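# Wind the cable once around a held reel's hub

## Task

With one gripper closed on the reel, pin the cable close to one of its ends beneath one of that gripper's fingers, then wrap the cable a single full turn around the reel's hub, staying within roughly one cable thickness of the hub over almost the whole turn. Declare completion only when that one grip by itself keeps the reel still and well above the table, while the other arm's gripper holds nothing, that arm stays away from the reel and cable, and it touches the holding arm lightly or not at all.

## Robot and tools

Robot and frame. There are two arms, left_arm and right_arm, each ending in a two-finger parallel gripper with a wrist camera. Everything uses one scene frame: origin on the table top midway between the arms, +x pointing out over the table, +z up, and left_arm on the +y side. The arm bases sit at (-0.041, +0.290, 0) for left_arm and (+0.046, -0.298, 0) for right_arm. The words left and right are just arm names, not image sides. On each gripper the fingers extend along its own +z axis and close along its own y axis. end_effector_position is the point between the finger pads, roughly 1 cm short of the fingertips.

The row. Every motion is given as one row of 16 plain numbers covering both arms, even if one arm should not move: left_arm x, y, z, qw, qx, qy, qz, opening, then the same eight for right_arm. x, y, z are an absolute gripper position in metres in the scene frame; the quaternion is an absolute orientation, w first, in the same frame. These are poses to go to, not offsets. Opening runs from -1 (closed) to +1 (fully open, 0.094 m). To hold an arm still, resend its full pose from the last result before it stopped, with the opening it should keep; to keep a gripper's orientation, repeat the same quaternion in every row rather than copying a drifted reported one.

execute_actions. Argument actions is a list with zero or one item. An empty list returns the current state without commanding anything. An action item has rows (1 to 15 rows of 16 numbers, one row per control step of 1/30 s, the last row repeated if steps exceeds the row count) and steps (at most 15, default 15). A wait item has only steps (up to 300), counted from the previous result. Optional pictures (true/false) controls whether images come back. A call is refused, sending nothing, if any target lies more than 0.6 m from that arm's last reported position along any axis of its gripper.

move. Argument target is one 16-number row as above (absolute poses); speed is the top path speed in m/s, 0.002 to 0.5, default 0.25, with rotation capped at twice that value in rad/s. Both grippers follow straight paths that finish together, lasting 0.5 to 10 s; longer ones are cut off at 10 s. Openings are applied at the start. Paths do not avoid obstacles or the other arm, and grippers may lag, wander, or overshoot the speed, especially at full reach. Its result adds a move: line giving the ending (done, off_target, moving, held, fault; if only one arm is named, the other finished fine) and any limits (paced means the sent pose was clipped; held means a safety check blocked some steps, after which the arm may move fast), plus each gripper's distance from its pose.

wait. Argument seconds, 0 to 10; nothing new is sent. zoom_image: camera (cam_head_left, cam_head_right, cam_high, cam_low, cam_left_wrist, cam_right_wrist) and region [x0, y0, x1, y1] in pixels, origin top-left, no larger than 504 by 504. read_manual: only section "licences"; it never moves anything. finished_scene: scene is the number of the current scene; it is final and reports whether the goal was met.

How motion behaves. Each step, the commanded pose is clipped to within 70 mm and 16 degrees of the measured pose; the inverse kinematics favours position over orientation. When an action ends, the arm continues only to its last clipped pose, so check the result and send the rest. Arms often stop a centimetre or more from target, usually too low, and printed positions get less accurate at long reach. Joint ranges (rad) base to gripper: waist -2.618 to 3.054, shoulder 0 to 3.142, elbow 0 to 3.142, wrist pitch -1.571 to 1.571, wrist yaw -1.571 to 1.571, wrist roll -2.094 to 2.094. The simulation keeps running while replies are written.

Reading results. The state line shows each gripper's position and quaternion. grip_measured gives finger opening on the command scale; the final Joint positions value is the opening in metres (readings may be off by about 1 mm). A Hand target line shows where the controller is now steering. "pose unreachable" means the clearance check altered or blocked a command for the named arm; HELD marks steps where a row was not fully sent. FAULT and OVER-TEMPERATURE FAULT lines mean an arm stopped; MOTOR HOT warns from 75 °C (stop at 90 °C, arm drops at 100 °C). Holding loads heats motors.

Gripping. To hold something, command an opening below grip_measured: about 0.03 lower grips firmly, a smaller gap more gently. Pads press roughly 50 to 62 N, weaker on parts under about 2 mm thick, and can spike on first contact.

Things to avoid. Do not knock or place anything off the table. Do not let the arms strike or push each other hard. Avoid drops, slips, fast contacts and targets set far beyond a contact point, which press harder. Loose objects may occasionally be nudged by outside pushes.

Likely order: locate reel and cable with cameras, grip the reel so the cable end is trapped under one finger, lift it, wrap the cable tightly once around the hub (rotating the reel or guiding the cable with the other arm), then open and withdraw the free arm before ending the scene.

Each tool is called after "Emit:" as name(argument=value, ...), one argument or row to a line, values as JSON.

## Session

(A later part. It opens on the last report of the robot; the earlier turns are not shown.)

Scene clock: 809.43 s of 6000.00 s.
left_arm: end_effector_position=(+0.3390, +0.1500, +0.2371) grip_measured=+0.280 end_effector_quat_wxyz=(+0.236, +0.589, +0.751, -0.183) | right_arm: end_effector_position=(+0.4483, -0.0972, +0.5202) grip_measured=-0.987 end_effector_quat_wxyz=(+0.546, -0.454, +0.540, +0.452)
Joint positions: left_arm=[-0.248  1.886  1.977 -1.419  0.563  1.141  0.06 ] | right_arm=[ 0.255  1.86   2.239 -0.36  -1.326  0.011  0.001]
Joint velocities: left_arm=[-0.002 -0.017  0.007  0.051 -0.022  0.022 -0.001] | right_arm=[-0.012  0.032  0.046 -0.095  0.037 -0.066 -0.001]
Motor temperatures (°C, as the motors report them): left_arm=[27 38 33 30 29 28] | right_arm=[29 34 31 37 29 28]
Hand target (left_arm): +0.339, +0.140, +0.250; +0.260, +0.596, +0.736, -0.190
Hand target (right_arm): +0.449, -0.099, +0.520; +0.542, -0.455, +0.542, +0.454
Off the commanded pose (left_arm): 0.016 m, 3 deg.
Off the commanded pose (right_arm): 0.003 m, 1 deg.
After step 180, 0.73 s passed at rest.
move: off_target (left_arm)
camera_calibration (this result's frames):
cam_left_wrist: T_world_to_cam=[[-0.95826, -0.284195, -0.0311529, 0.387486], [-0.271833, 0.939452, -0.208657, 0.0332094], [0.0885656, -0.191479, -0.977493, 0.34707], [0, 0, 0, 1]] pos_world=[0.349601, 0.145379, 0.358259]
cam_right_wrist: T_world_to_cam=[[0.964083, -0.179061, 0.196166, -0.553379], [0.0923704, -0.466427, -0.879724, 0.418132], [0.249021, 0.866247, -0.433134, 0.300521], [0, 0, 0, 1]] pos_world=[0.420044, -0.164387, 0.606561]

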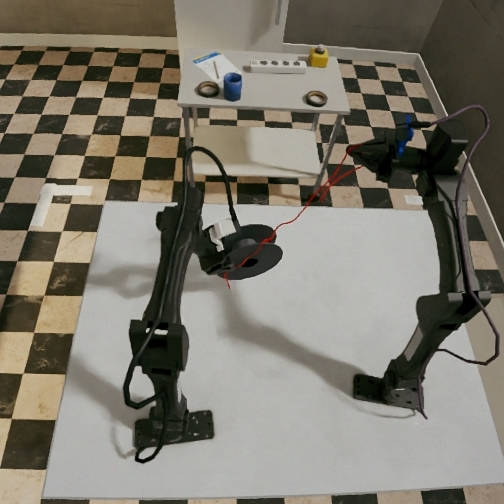

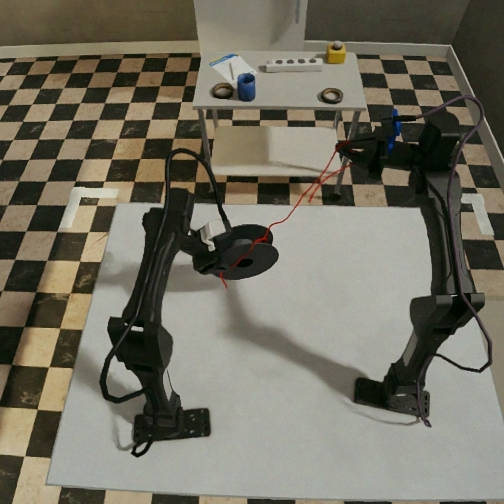

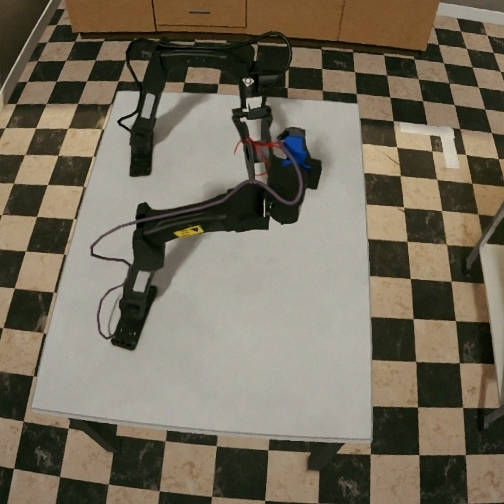

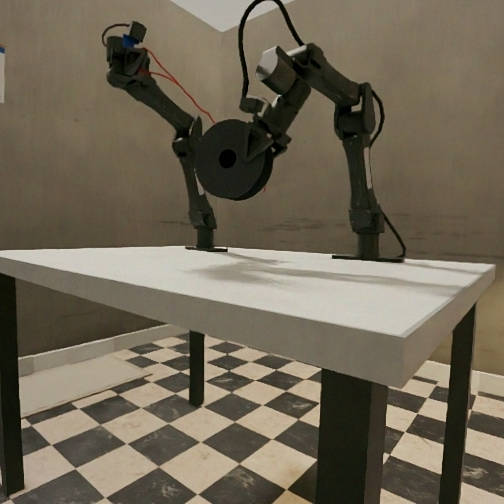

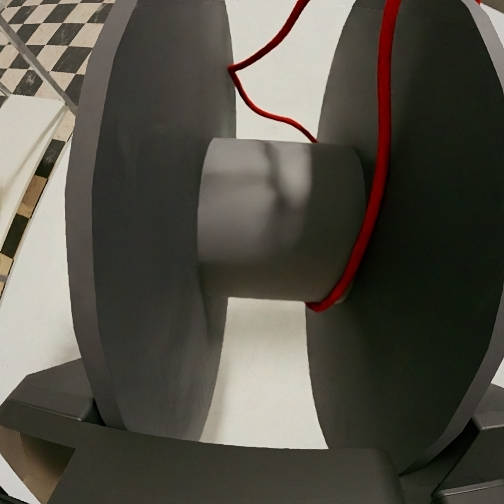

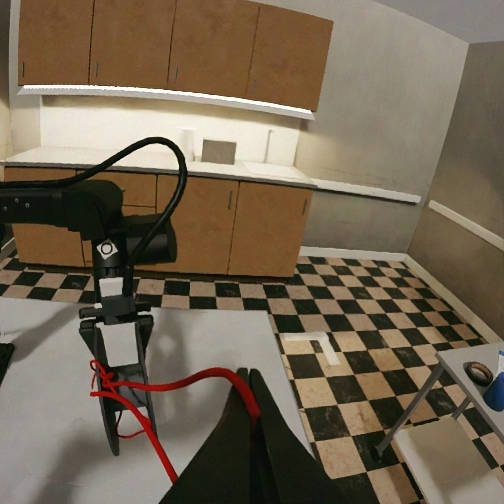

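Emit:
move(
  target=[0.34,0.14,0.25,0.26,0.595,0.735,-0.19,0.2,0.47,-0.19,0.50,0.5,-0.5,0.5,0.5,-1],
  speed=0.1,
)

Emit:
zoom_image(
  camera="cam_head_right",
  region=[190,160,350,320],
)

Scene clock: 814.87 s of 6000.00 s.
left_arm: end_effector_position=(+0.3389, +0.1497, +0.2373) grip_measured=+0.280 end_effector_quat_wxyz=(+0.237, +0.589, +0.751, -0.184) | right_arm: end_effector_position=(+0.4751, -0.1868, +0.5001) grip_measured=-0.987 end_effector_quat_wxyz=(+0.544, -0.456, +0.541, +0.452)
Joint positions: left_arm=[-0.248  1.886  1.977 -1.419  0.565  1.141  0.06 ] | right_arm=[ 0.026  1.962  2.297 -0.335 -1.557 -0.006  0.001]
Joint velocities: left_arm=[ 0.012  0.007  0.002 -0.081 -0.037 -0.037  0.   ] | right_arm=[-0.007 -0.002  0.002 -0.022 -0.095 -0.007  0.001]
Motor temperatures (°C, as the motors report them): left_arm=[27 38 33 30 29 28] | right_arm=[29 34 32 36 29 28]
Hand target (left_arm): +0.339, +0.140, +0.250; +0.260, +0.596, +0.735, -0.190
Hand target (right_arm): +0.471, -0.188, +0.499; +0.541, -0.455, +0.541, +0.455
Off the commanded pose (left_arm): 0.016 m, 3 deg.
Off the commanded pose (right_arm): 0.006 m, 10 deg.
joint sent to its limit (right arm) — the command would take joint 5 (wrist yaw) past its lower limit, so that joint was sent only as far as its limit.
move: off_target (left_arm, right_arm)
camera_calibration (this result's frames):
cam_left_wrist: T_world_to_cam=[[-0.958425, -0.283735, -0.0302749, 0.387086], [-0.271371, 0.939139, -0.210657, 0.0339093], [0.0882032, -0.193684, -0.977091, 0.347578], [0, 0, 0, 1]] pos_world=[0.349538, 0.145304, 0.358477]
cam_right_wrist: T_world_to_cam=[[0.964973, -0.176063, 0.194498, -0.590308], [0.0912189, -0.469944, -0.87797, 0.355126], [0.245982, 0.864959, -0.437423, 0.366174], [0, 0, 0, 1]] pos_world=[0.447164, -0.253767, 0.586777]

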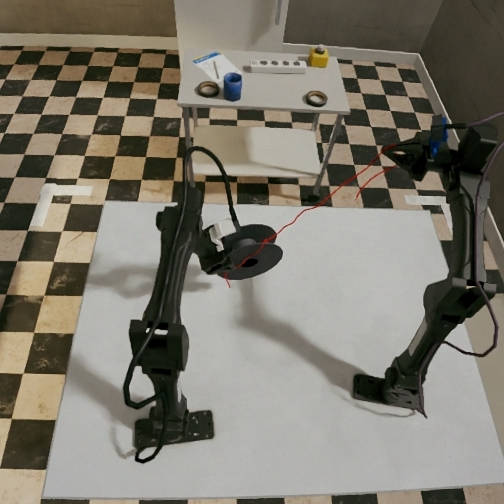

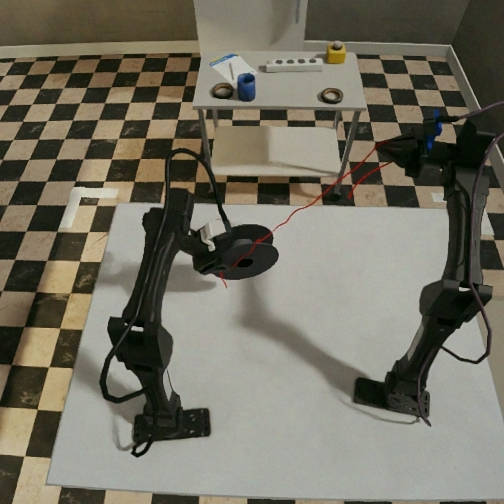

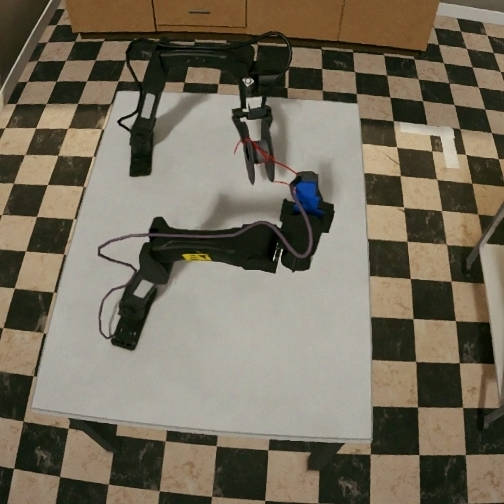

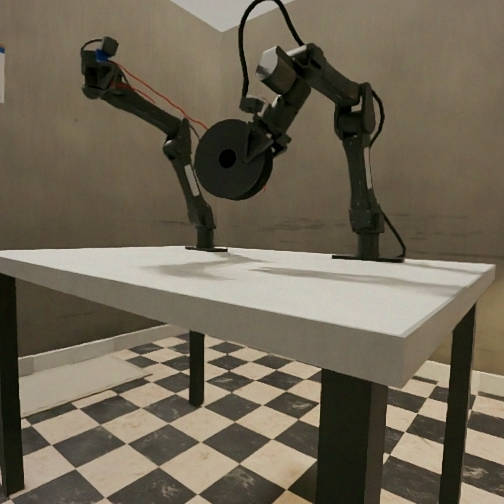

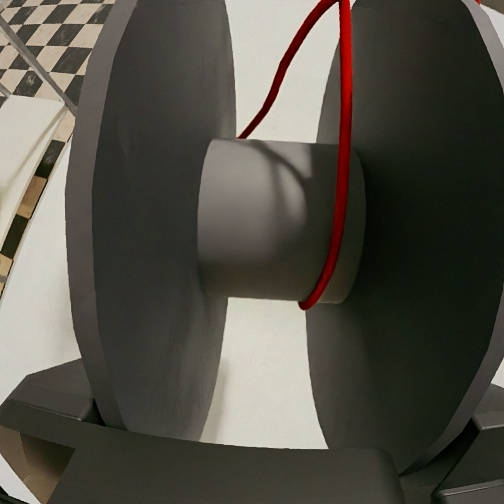

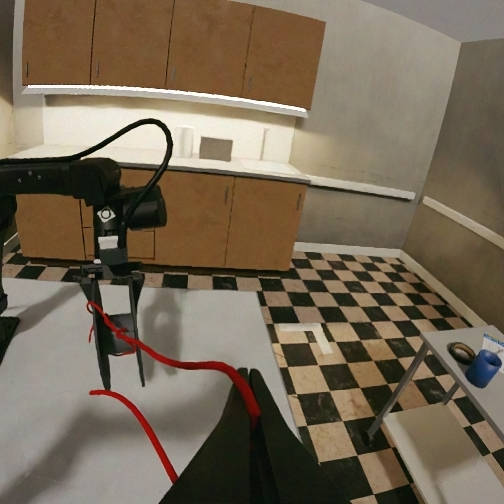

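Region (190, 160, 350, 320) of cam_head_right's 504x504 image, scaled by 3.150, with more detail than that image has.

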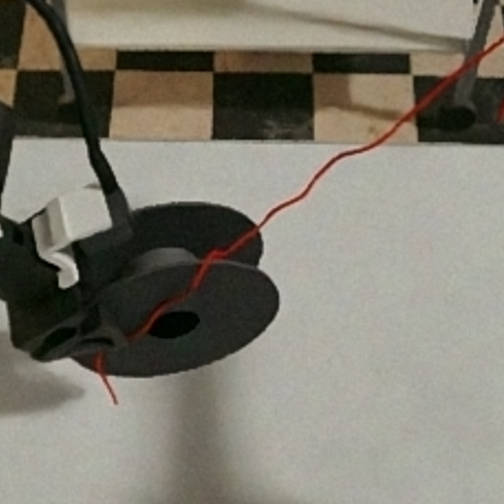

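Emit:
move(
  target=[0.34,0.14,0.25,0.26,0.595,0.735,-0.19,0.2,0.48,-0.29,0.37,0.612,-0.354,0.612,0.354,-1],
  speed=0.12,
)

Emit:
move(
  target=[0.34,0.14,0.25,0.26,0.595,0.735,-0.19,0.2,0.49,-0.33,0.19,0.612,-0.354,0.612,0.354,-1],
  speed=0.12,
)

Scene clock: 821.50 s of 6000.00 s.
left_arm: end_effector_position=(+0.3381, +0.1472, +0.2378) grip_measured=+0.280 end_effector_quat_wxyz=(+0.238, +0.590, +0.748, -0.187) | right_arm: end_effector_position=(+0.4837, -0.2853, +0.3677) grip_measured=-0.987 end_effector_quat_wxyz=(+0.601, -0.369, +0.613, +0.358)
Joint positions: left_arm=[-0.253  1.886  1.977 -1.419  0.57   1.141  0.06 ] | right_arm=[-0.202  1.726  1.516 -0.011 -1.467 -0.224  0.001]
Joint velocities: left_arm=[ 0.007  0.007  0.007  0.007 -0.022  0.022 -0.001] | right_arm=[-0.007  0.007 -0.071  0.212 -0.066  0.095  0.   ]
Motor temperatures (°C, as the motors report them): left_arm=[27 38 33 30 29 28] | right_arm=[29 35 31 36 29 28]
Hand target (left_arm): +0.339, +0.140, +0.250; +0.260, +0.596, +0.736, -0.190
Hand target (right_arm): +0.482, -0.290, +0.370; +0.605, -0.360, +0.618, +0.350
Off the commanded pose (left_arm): 0.014 m, 3 deg.
Off the commanded pose (right_arm): 0.006 m, 2 deg.
move: off_target (left_arm)
camera_calibration (this result's frames):
cam_left_wrist: T_world_to_cam=[[-0.960079, -0.278264, -0.0285806, 0.384984], [-0.265916, 0.939607, -0.215469, 0.0354093], [0.0868116, -0.199267, -0.976092, 0.348717], [0, 0, 0, 1]] pos_world=[0.348758, 0.143344, 0.359013]
cam_right_wrist: T_world_to_cam=[[0.865315, -0.462566, 0.193036, -0.623203], [-0.0693204, -0.491868, -0.867906, 0.259526], [0.496412, 0.737631, -0.457686, 0.241272], [0, 0, 0, 1]] pos_world=[0.437487, -0.338589, 0.455972]

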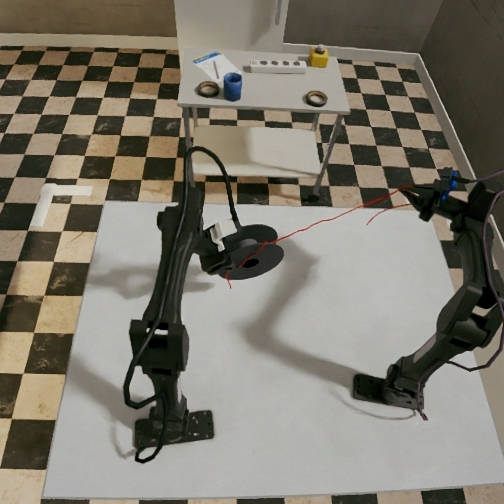

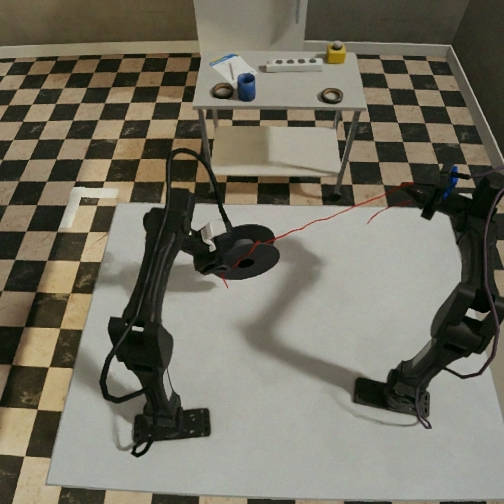

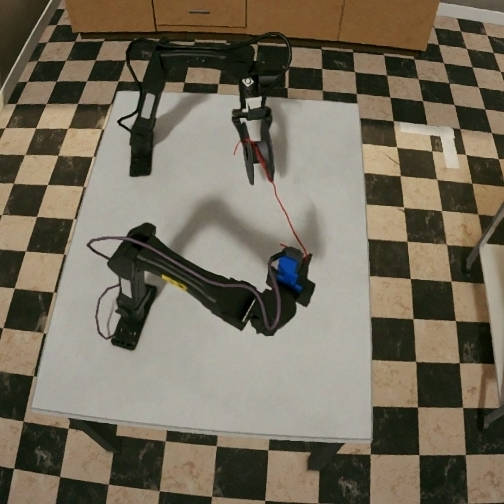

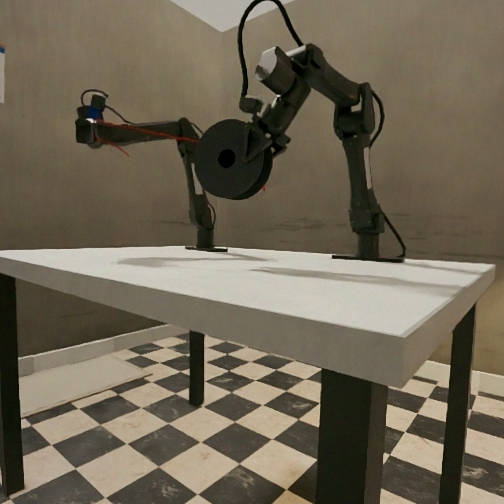

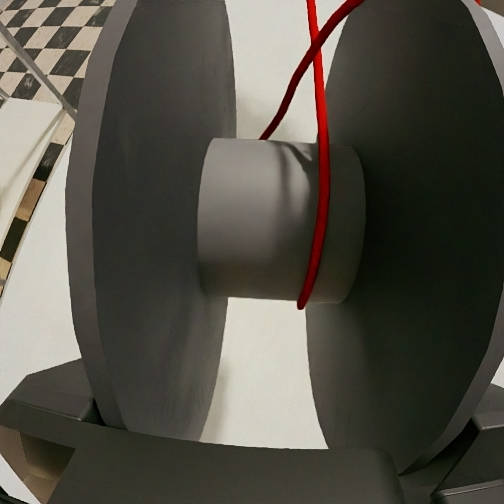

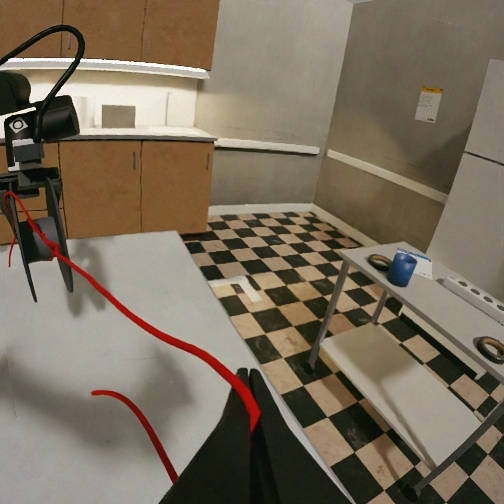

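Scene clock: 823.83 s of 6000.00 s.
left_arm: end_effector_position=(+0.3388, +0.1411, +0.2396) grip_measured=+0.280 end_effector_quat_wxyz=(+0.244, +0.595, +0.742, -0.190) | right_arm: end_effector_position=(+0.4925, -0.3191, +0.1995) grip_measured=-0.987 end_effector_quat_wxyz=(+0.609, -0.381, +0.599, +0.354)
Joint positions: left_arm=[-0.264  1.886  1.977 -1.406  0.582  1.141  0.06 ] | right_arm=[-0.271  1.983  1.201  0.352 -1.55  -0.469  0.001]
Joint velocities: left_arm=[-0.007  0.007  0.007 -0.007  0.037  0.007 -0.   ] | right_arm=[-0.007  0.007 -0.012 -0.007  0.051  0.022  0.   ]
Motor temperatures (°C, as the motors report them): left_arm=[27 38 33 30 29 28] | right_arm=[29 35 31 36 29 28]
Hand target (left_arm): +0.340, +0.140, +0.250; +0.260, +0.596, +0.736, -0.190
Hand target (right_arm): +0.492, -0.331, +0.190; +0.607, -0.359, +0.616, +0.353
Off the commanded pose (left_arm): 0.011 m, 2 deg.
Off the commanded pose (right_arm): 0.015 m, 3 deg.
move: off_target (left_arm, right_arm)
camera_calibration (this result's frames):
cam_left_wrist: T_world_to_cam=[[-0.963383, -0.265681, -0.0361447, 0.385168], [-0.250666, 0.940275, -0.230323, 0.0399728], [0.0951783, -0.212829, -0.972443, 0.34739], [0, 0, 0, 1]] pos_world=[0.34802, 0.138681, 0.360945]
cam_right_wrist: T_world_to_cam=[[0.863769, -0.450027, 0.226668, -0.615868], [-0.0304549, -0.495642, -0.867993, 0.0772074], [0.502967, 0.742842, -0.441826, 0.180114], [0, 0, 0, 1]] pos_world=[0.443728, -0.372686, 0.286192]

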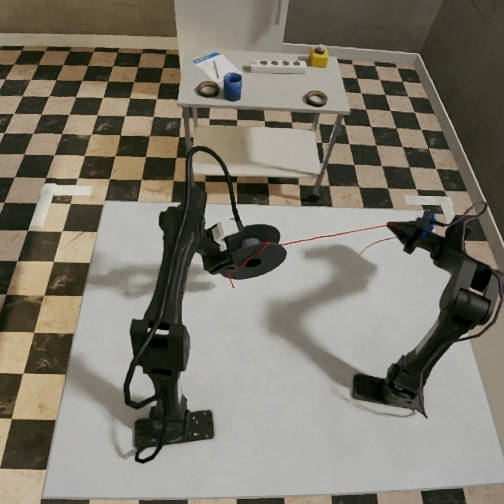

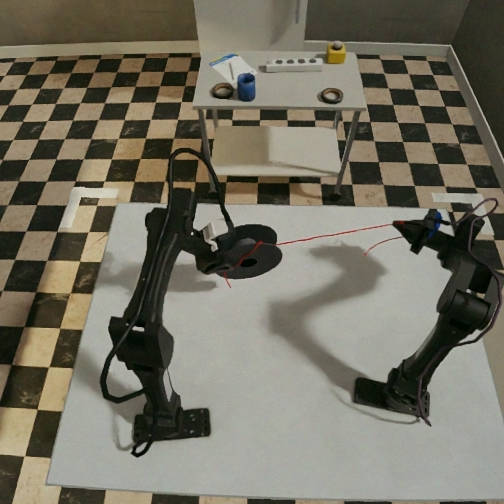

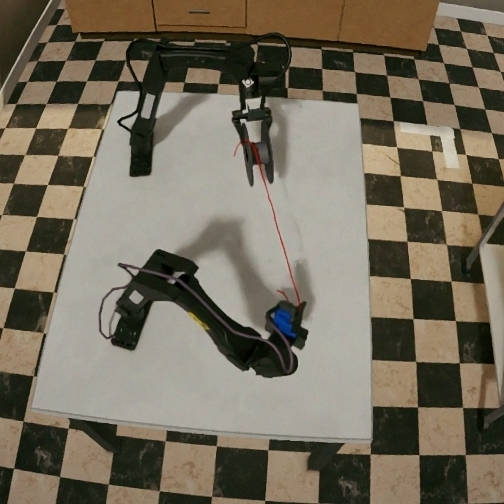

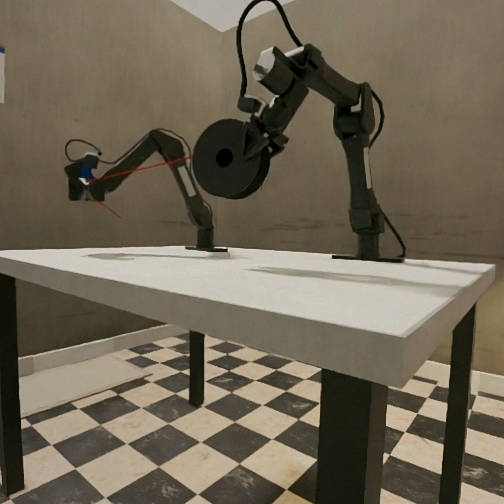

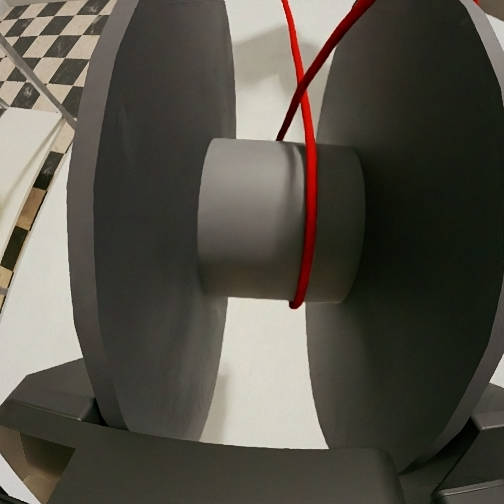

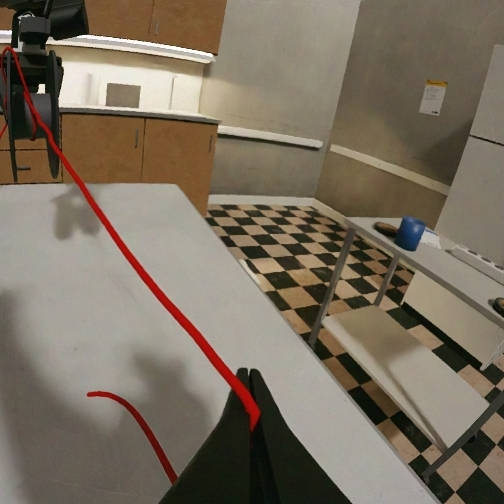

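Emit:
move(
  target=[0.34,0.14,0.38,0.26,0.595,0.735,-0.19,0.2,0.45,-0.21,0.10,0.612,-0.354,0.612,0.354,-1],
  speed=0.1,
)

Scene clock: 829.80 s of 6000.00 s.
left_arm: end_effector_position=(+0.3466, +0.1404, +0.3548) grip_measured=+0.280 end_effector_quat_wxyz=(+0.347, +0.555, +0.741, -0.152) | right_arm: end_effector_position=(+0.4536, -0.2125, +0.1094) grip_measured=-0.987 end_effector_quat_wxyz=(+0.622, -0.365, +0.599, +0.347)
Joint positions: left_arm=[-0.258  1.928  2.463 -1.573  0.595  0.99   0.06 ] | right_arm=[-0.028  2.157  0.714  1.495 -1.273  0.01   0.001]
Joint velocities: left_arm=[-0.002 -0.002 -0.012  0.007 -0.11   0.007 -0.   ] | right_arm=[ 0.007 -0.002  0.002  0.11  -0.022  0.081  0.001]
Motor temperatures (°C, as the motors report them): left_arm=[27 38 33 30 29 28] | right_arm=[29 35 31 36 29 28]
Hand target (left_arm): +0.338, +0.140, +0.378; +0.377, +0.552, +0.727, -0.154
Hand target (right_arm): +0.451, -0.210, +0.101; +0.614, -0.353, +0.610, +0.356
Off the commanded pose (left_arm): 0.026 m, 12 deg.
Off the commanded pose (right_arm): 0.010 m, 2 deg.
joint sent to its limit (left arm) — the command would take joint 4 (wrist pitch) past its lower limit, so that joint was sent only as far as its limit.
move: off_target (left_arm)
camera_calibration (this result's frames):
cam_left_wrist: T_world_to_cam=[[-0.905487, -0.384231, -0.180163, 0.444317], [-0.303081, 0.882675, -0.359202, 0.141102], [0.297042, -0.270649, -0.915705, 0.376532], [0, 0, 0, 1]] pos_world=[0.333243, 0.148082, 0.475525]
cam_right_wrist: T_world_to_cam=[[0.844376, -0.485676, 0.226159, -0.512654], [-0.0385947, -0.47618, -0.8785, 0.0596546], [0.534359, 0.733056, -0.42082, 0.0620602], [0, 0, 0, 1]] pos_world=[0.402013, -0.266071, 0.194464]

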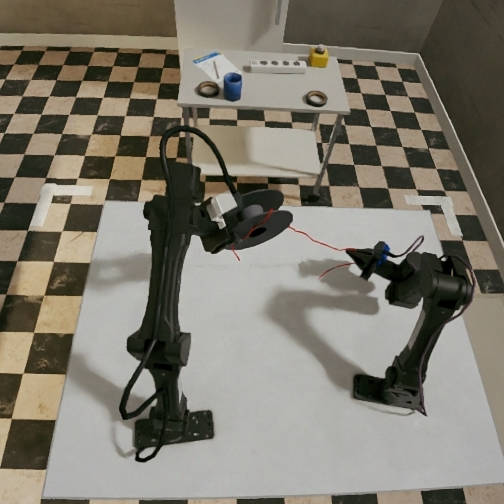

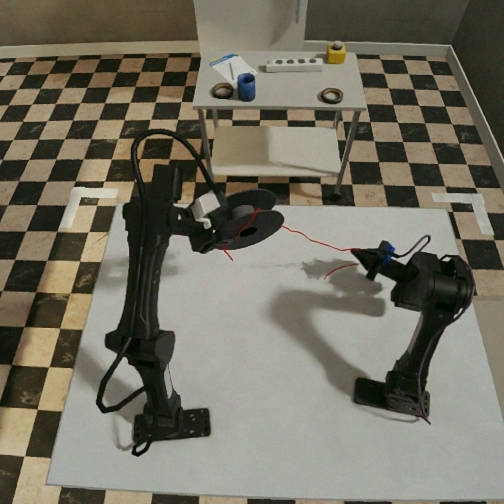

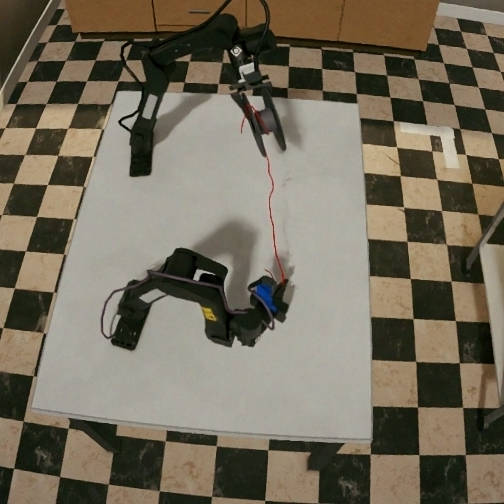

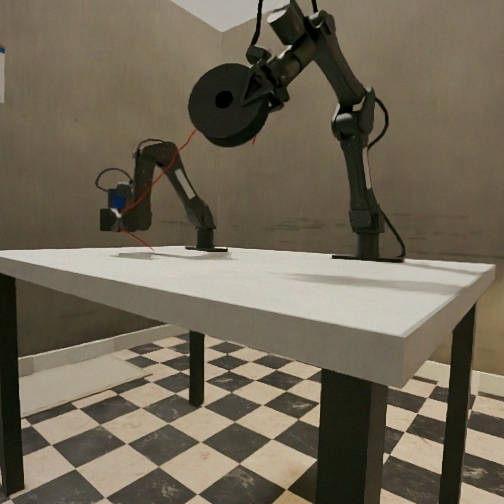

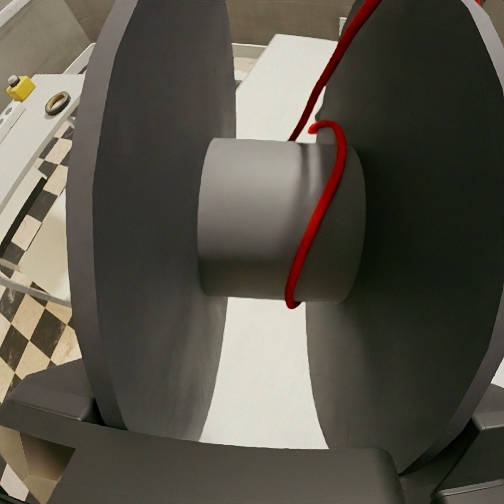

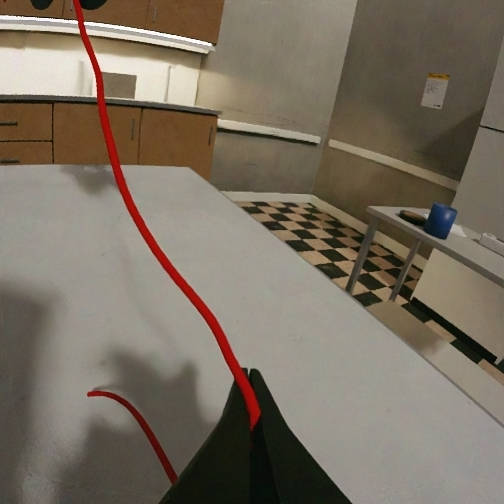

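Emit:
move(
  target=[0.36,0.10,0.49,0.579,0.406,0.579,-0.406,0.2,0.42,-0.07,0.10,0.579,-0.406,0.579,0.406,-1],
  speed=0.08,
)

Scene clock: 840.60 s of 6000.00 s.
left_arm: end_effector_position=(+0.3784, +0.1030, +0.4540) grip_measured=+0.280 end_effector_quat_wxyz=(+0.537, +0.384, +0.624, -0.418) | right_arm: end_effector_position=(+0.4192, -0.0701, +0.1142) grip_measured=-0.987 end_effector_quat_wxyz=(+0.600, -0.417, +0.552, +0.401)
Joint positions: left_arm=[-0.19   1.709  1.875 -0.346  1.146  0.055  0.06 ] | right_arm=[ 0.374  2.157  0.685  1.558 -1.05   0.017  0.001]
Joint velocities: left_arm=[-0.007 -0.012 -0.012  0.022 -0.007 -0.066 -0.001] | right_arm=[ 0.007 -0.007  0.007 -0.051 -0.022  0.007  0.001]
Motor temperatures (°C, as the motors report them): left_arm=[27 38 33 32 29 28] | right_arm=[29 35 31 36 29 28]
Hand target (left_arm): +0.357, +0.101, +0.488; +0.573, +0.413, +0.581, -0.404
Hand target (right_arm): +0.420, -0.070, +0.101; +0.582, -0.402, +0.576, +0.410
Off the commanded pose (left_arm): 0.041 m, 8 deg.
Off the commanded pose (right_arm): 0.014 m, 4 deg.
move: off_target (left_arm, right_arm)
camera_calibration (this result's frames):
cam_left_wrist: T_world_to_cam=[[-0.906541, -0.40282, 0.126174, 0.339919], [-0.289294, 0.375213, -0.880639, 0.503193], [0.307397, -0.834836, -0.456679, 0.293658], [0, 0, 0, 1]] pos_world=[0.363451, 0.193278, 0.53435]
cam_right_wrist: T_world_to_cam=[[0.911281, -0.331361, 0.244474, -0.434839], [0.0712305, -0.457897, -0.886147, 0.0864453], [0.405579, 0.824942, -0.39367, 0.0354069], [0, 0, 0, 1]] pos_world=[0.375742, -0.133714, 0.196849]

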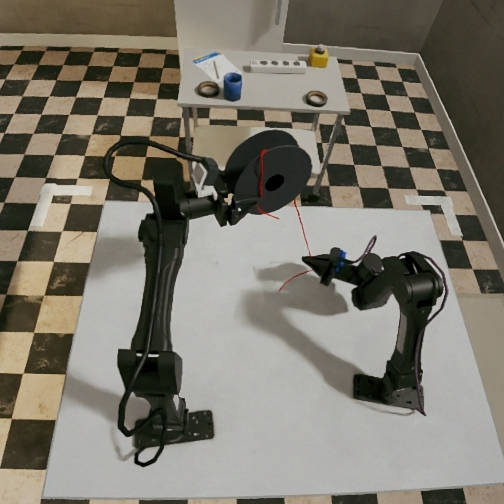

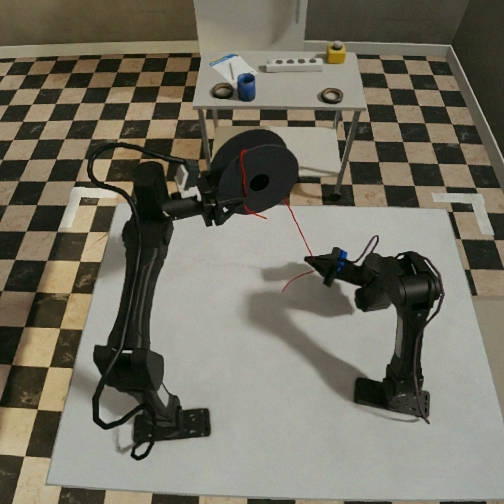

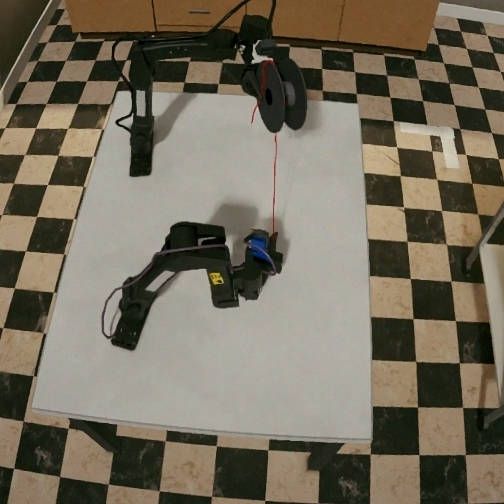

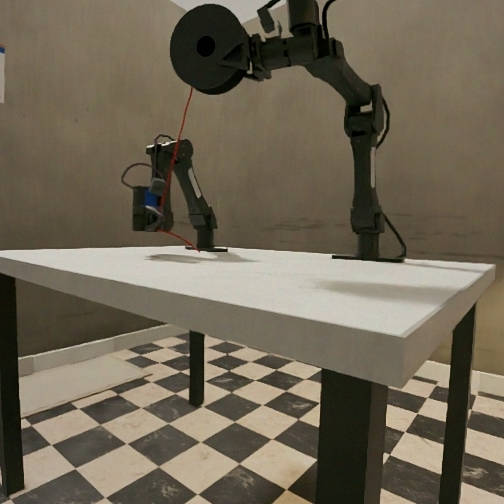

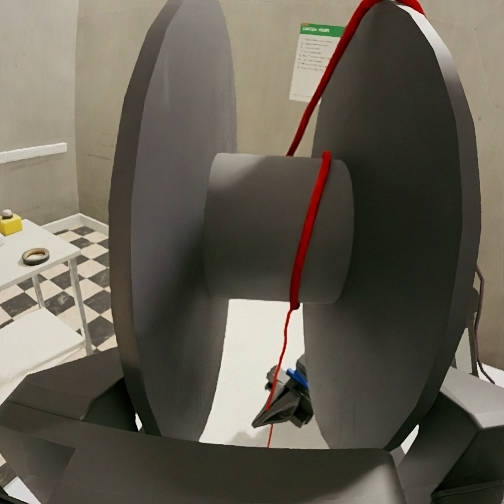

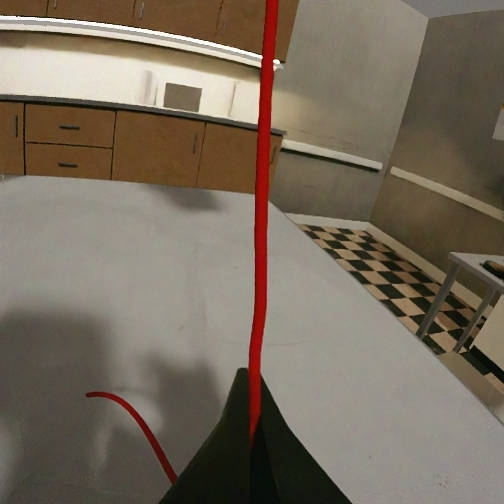

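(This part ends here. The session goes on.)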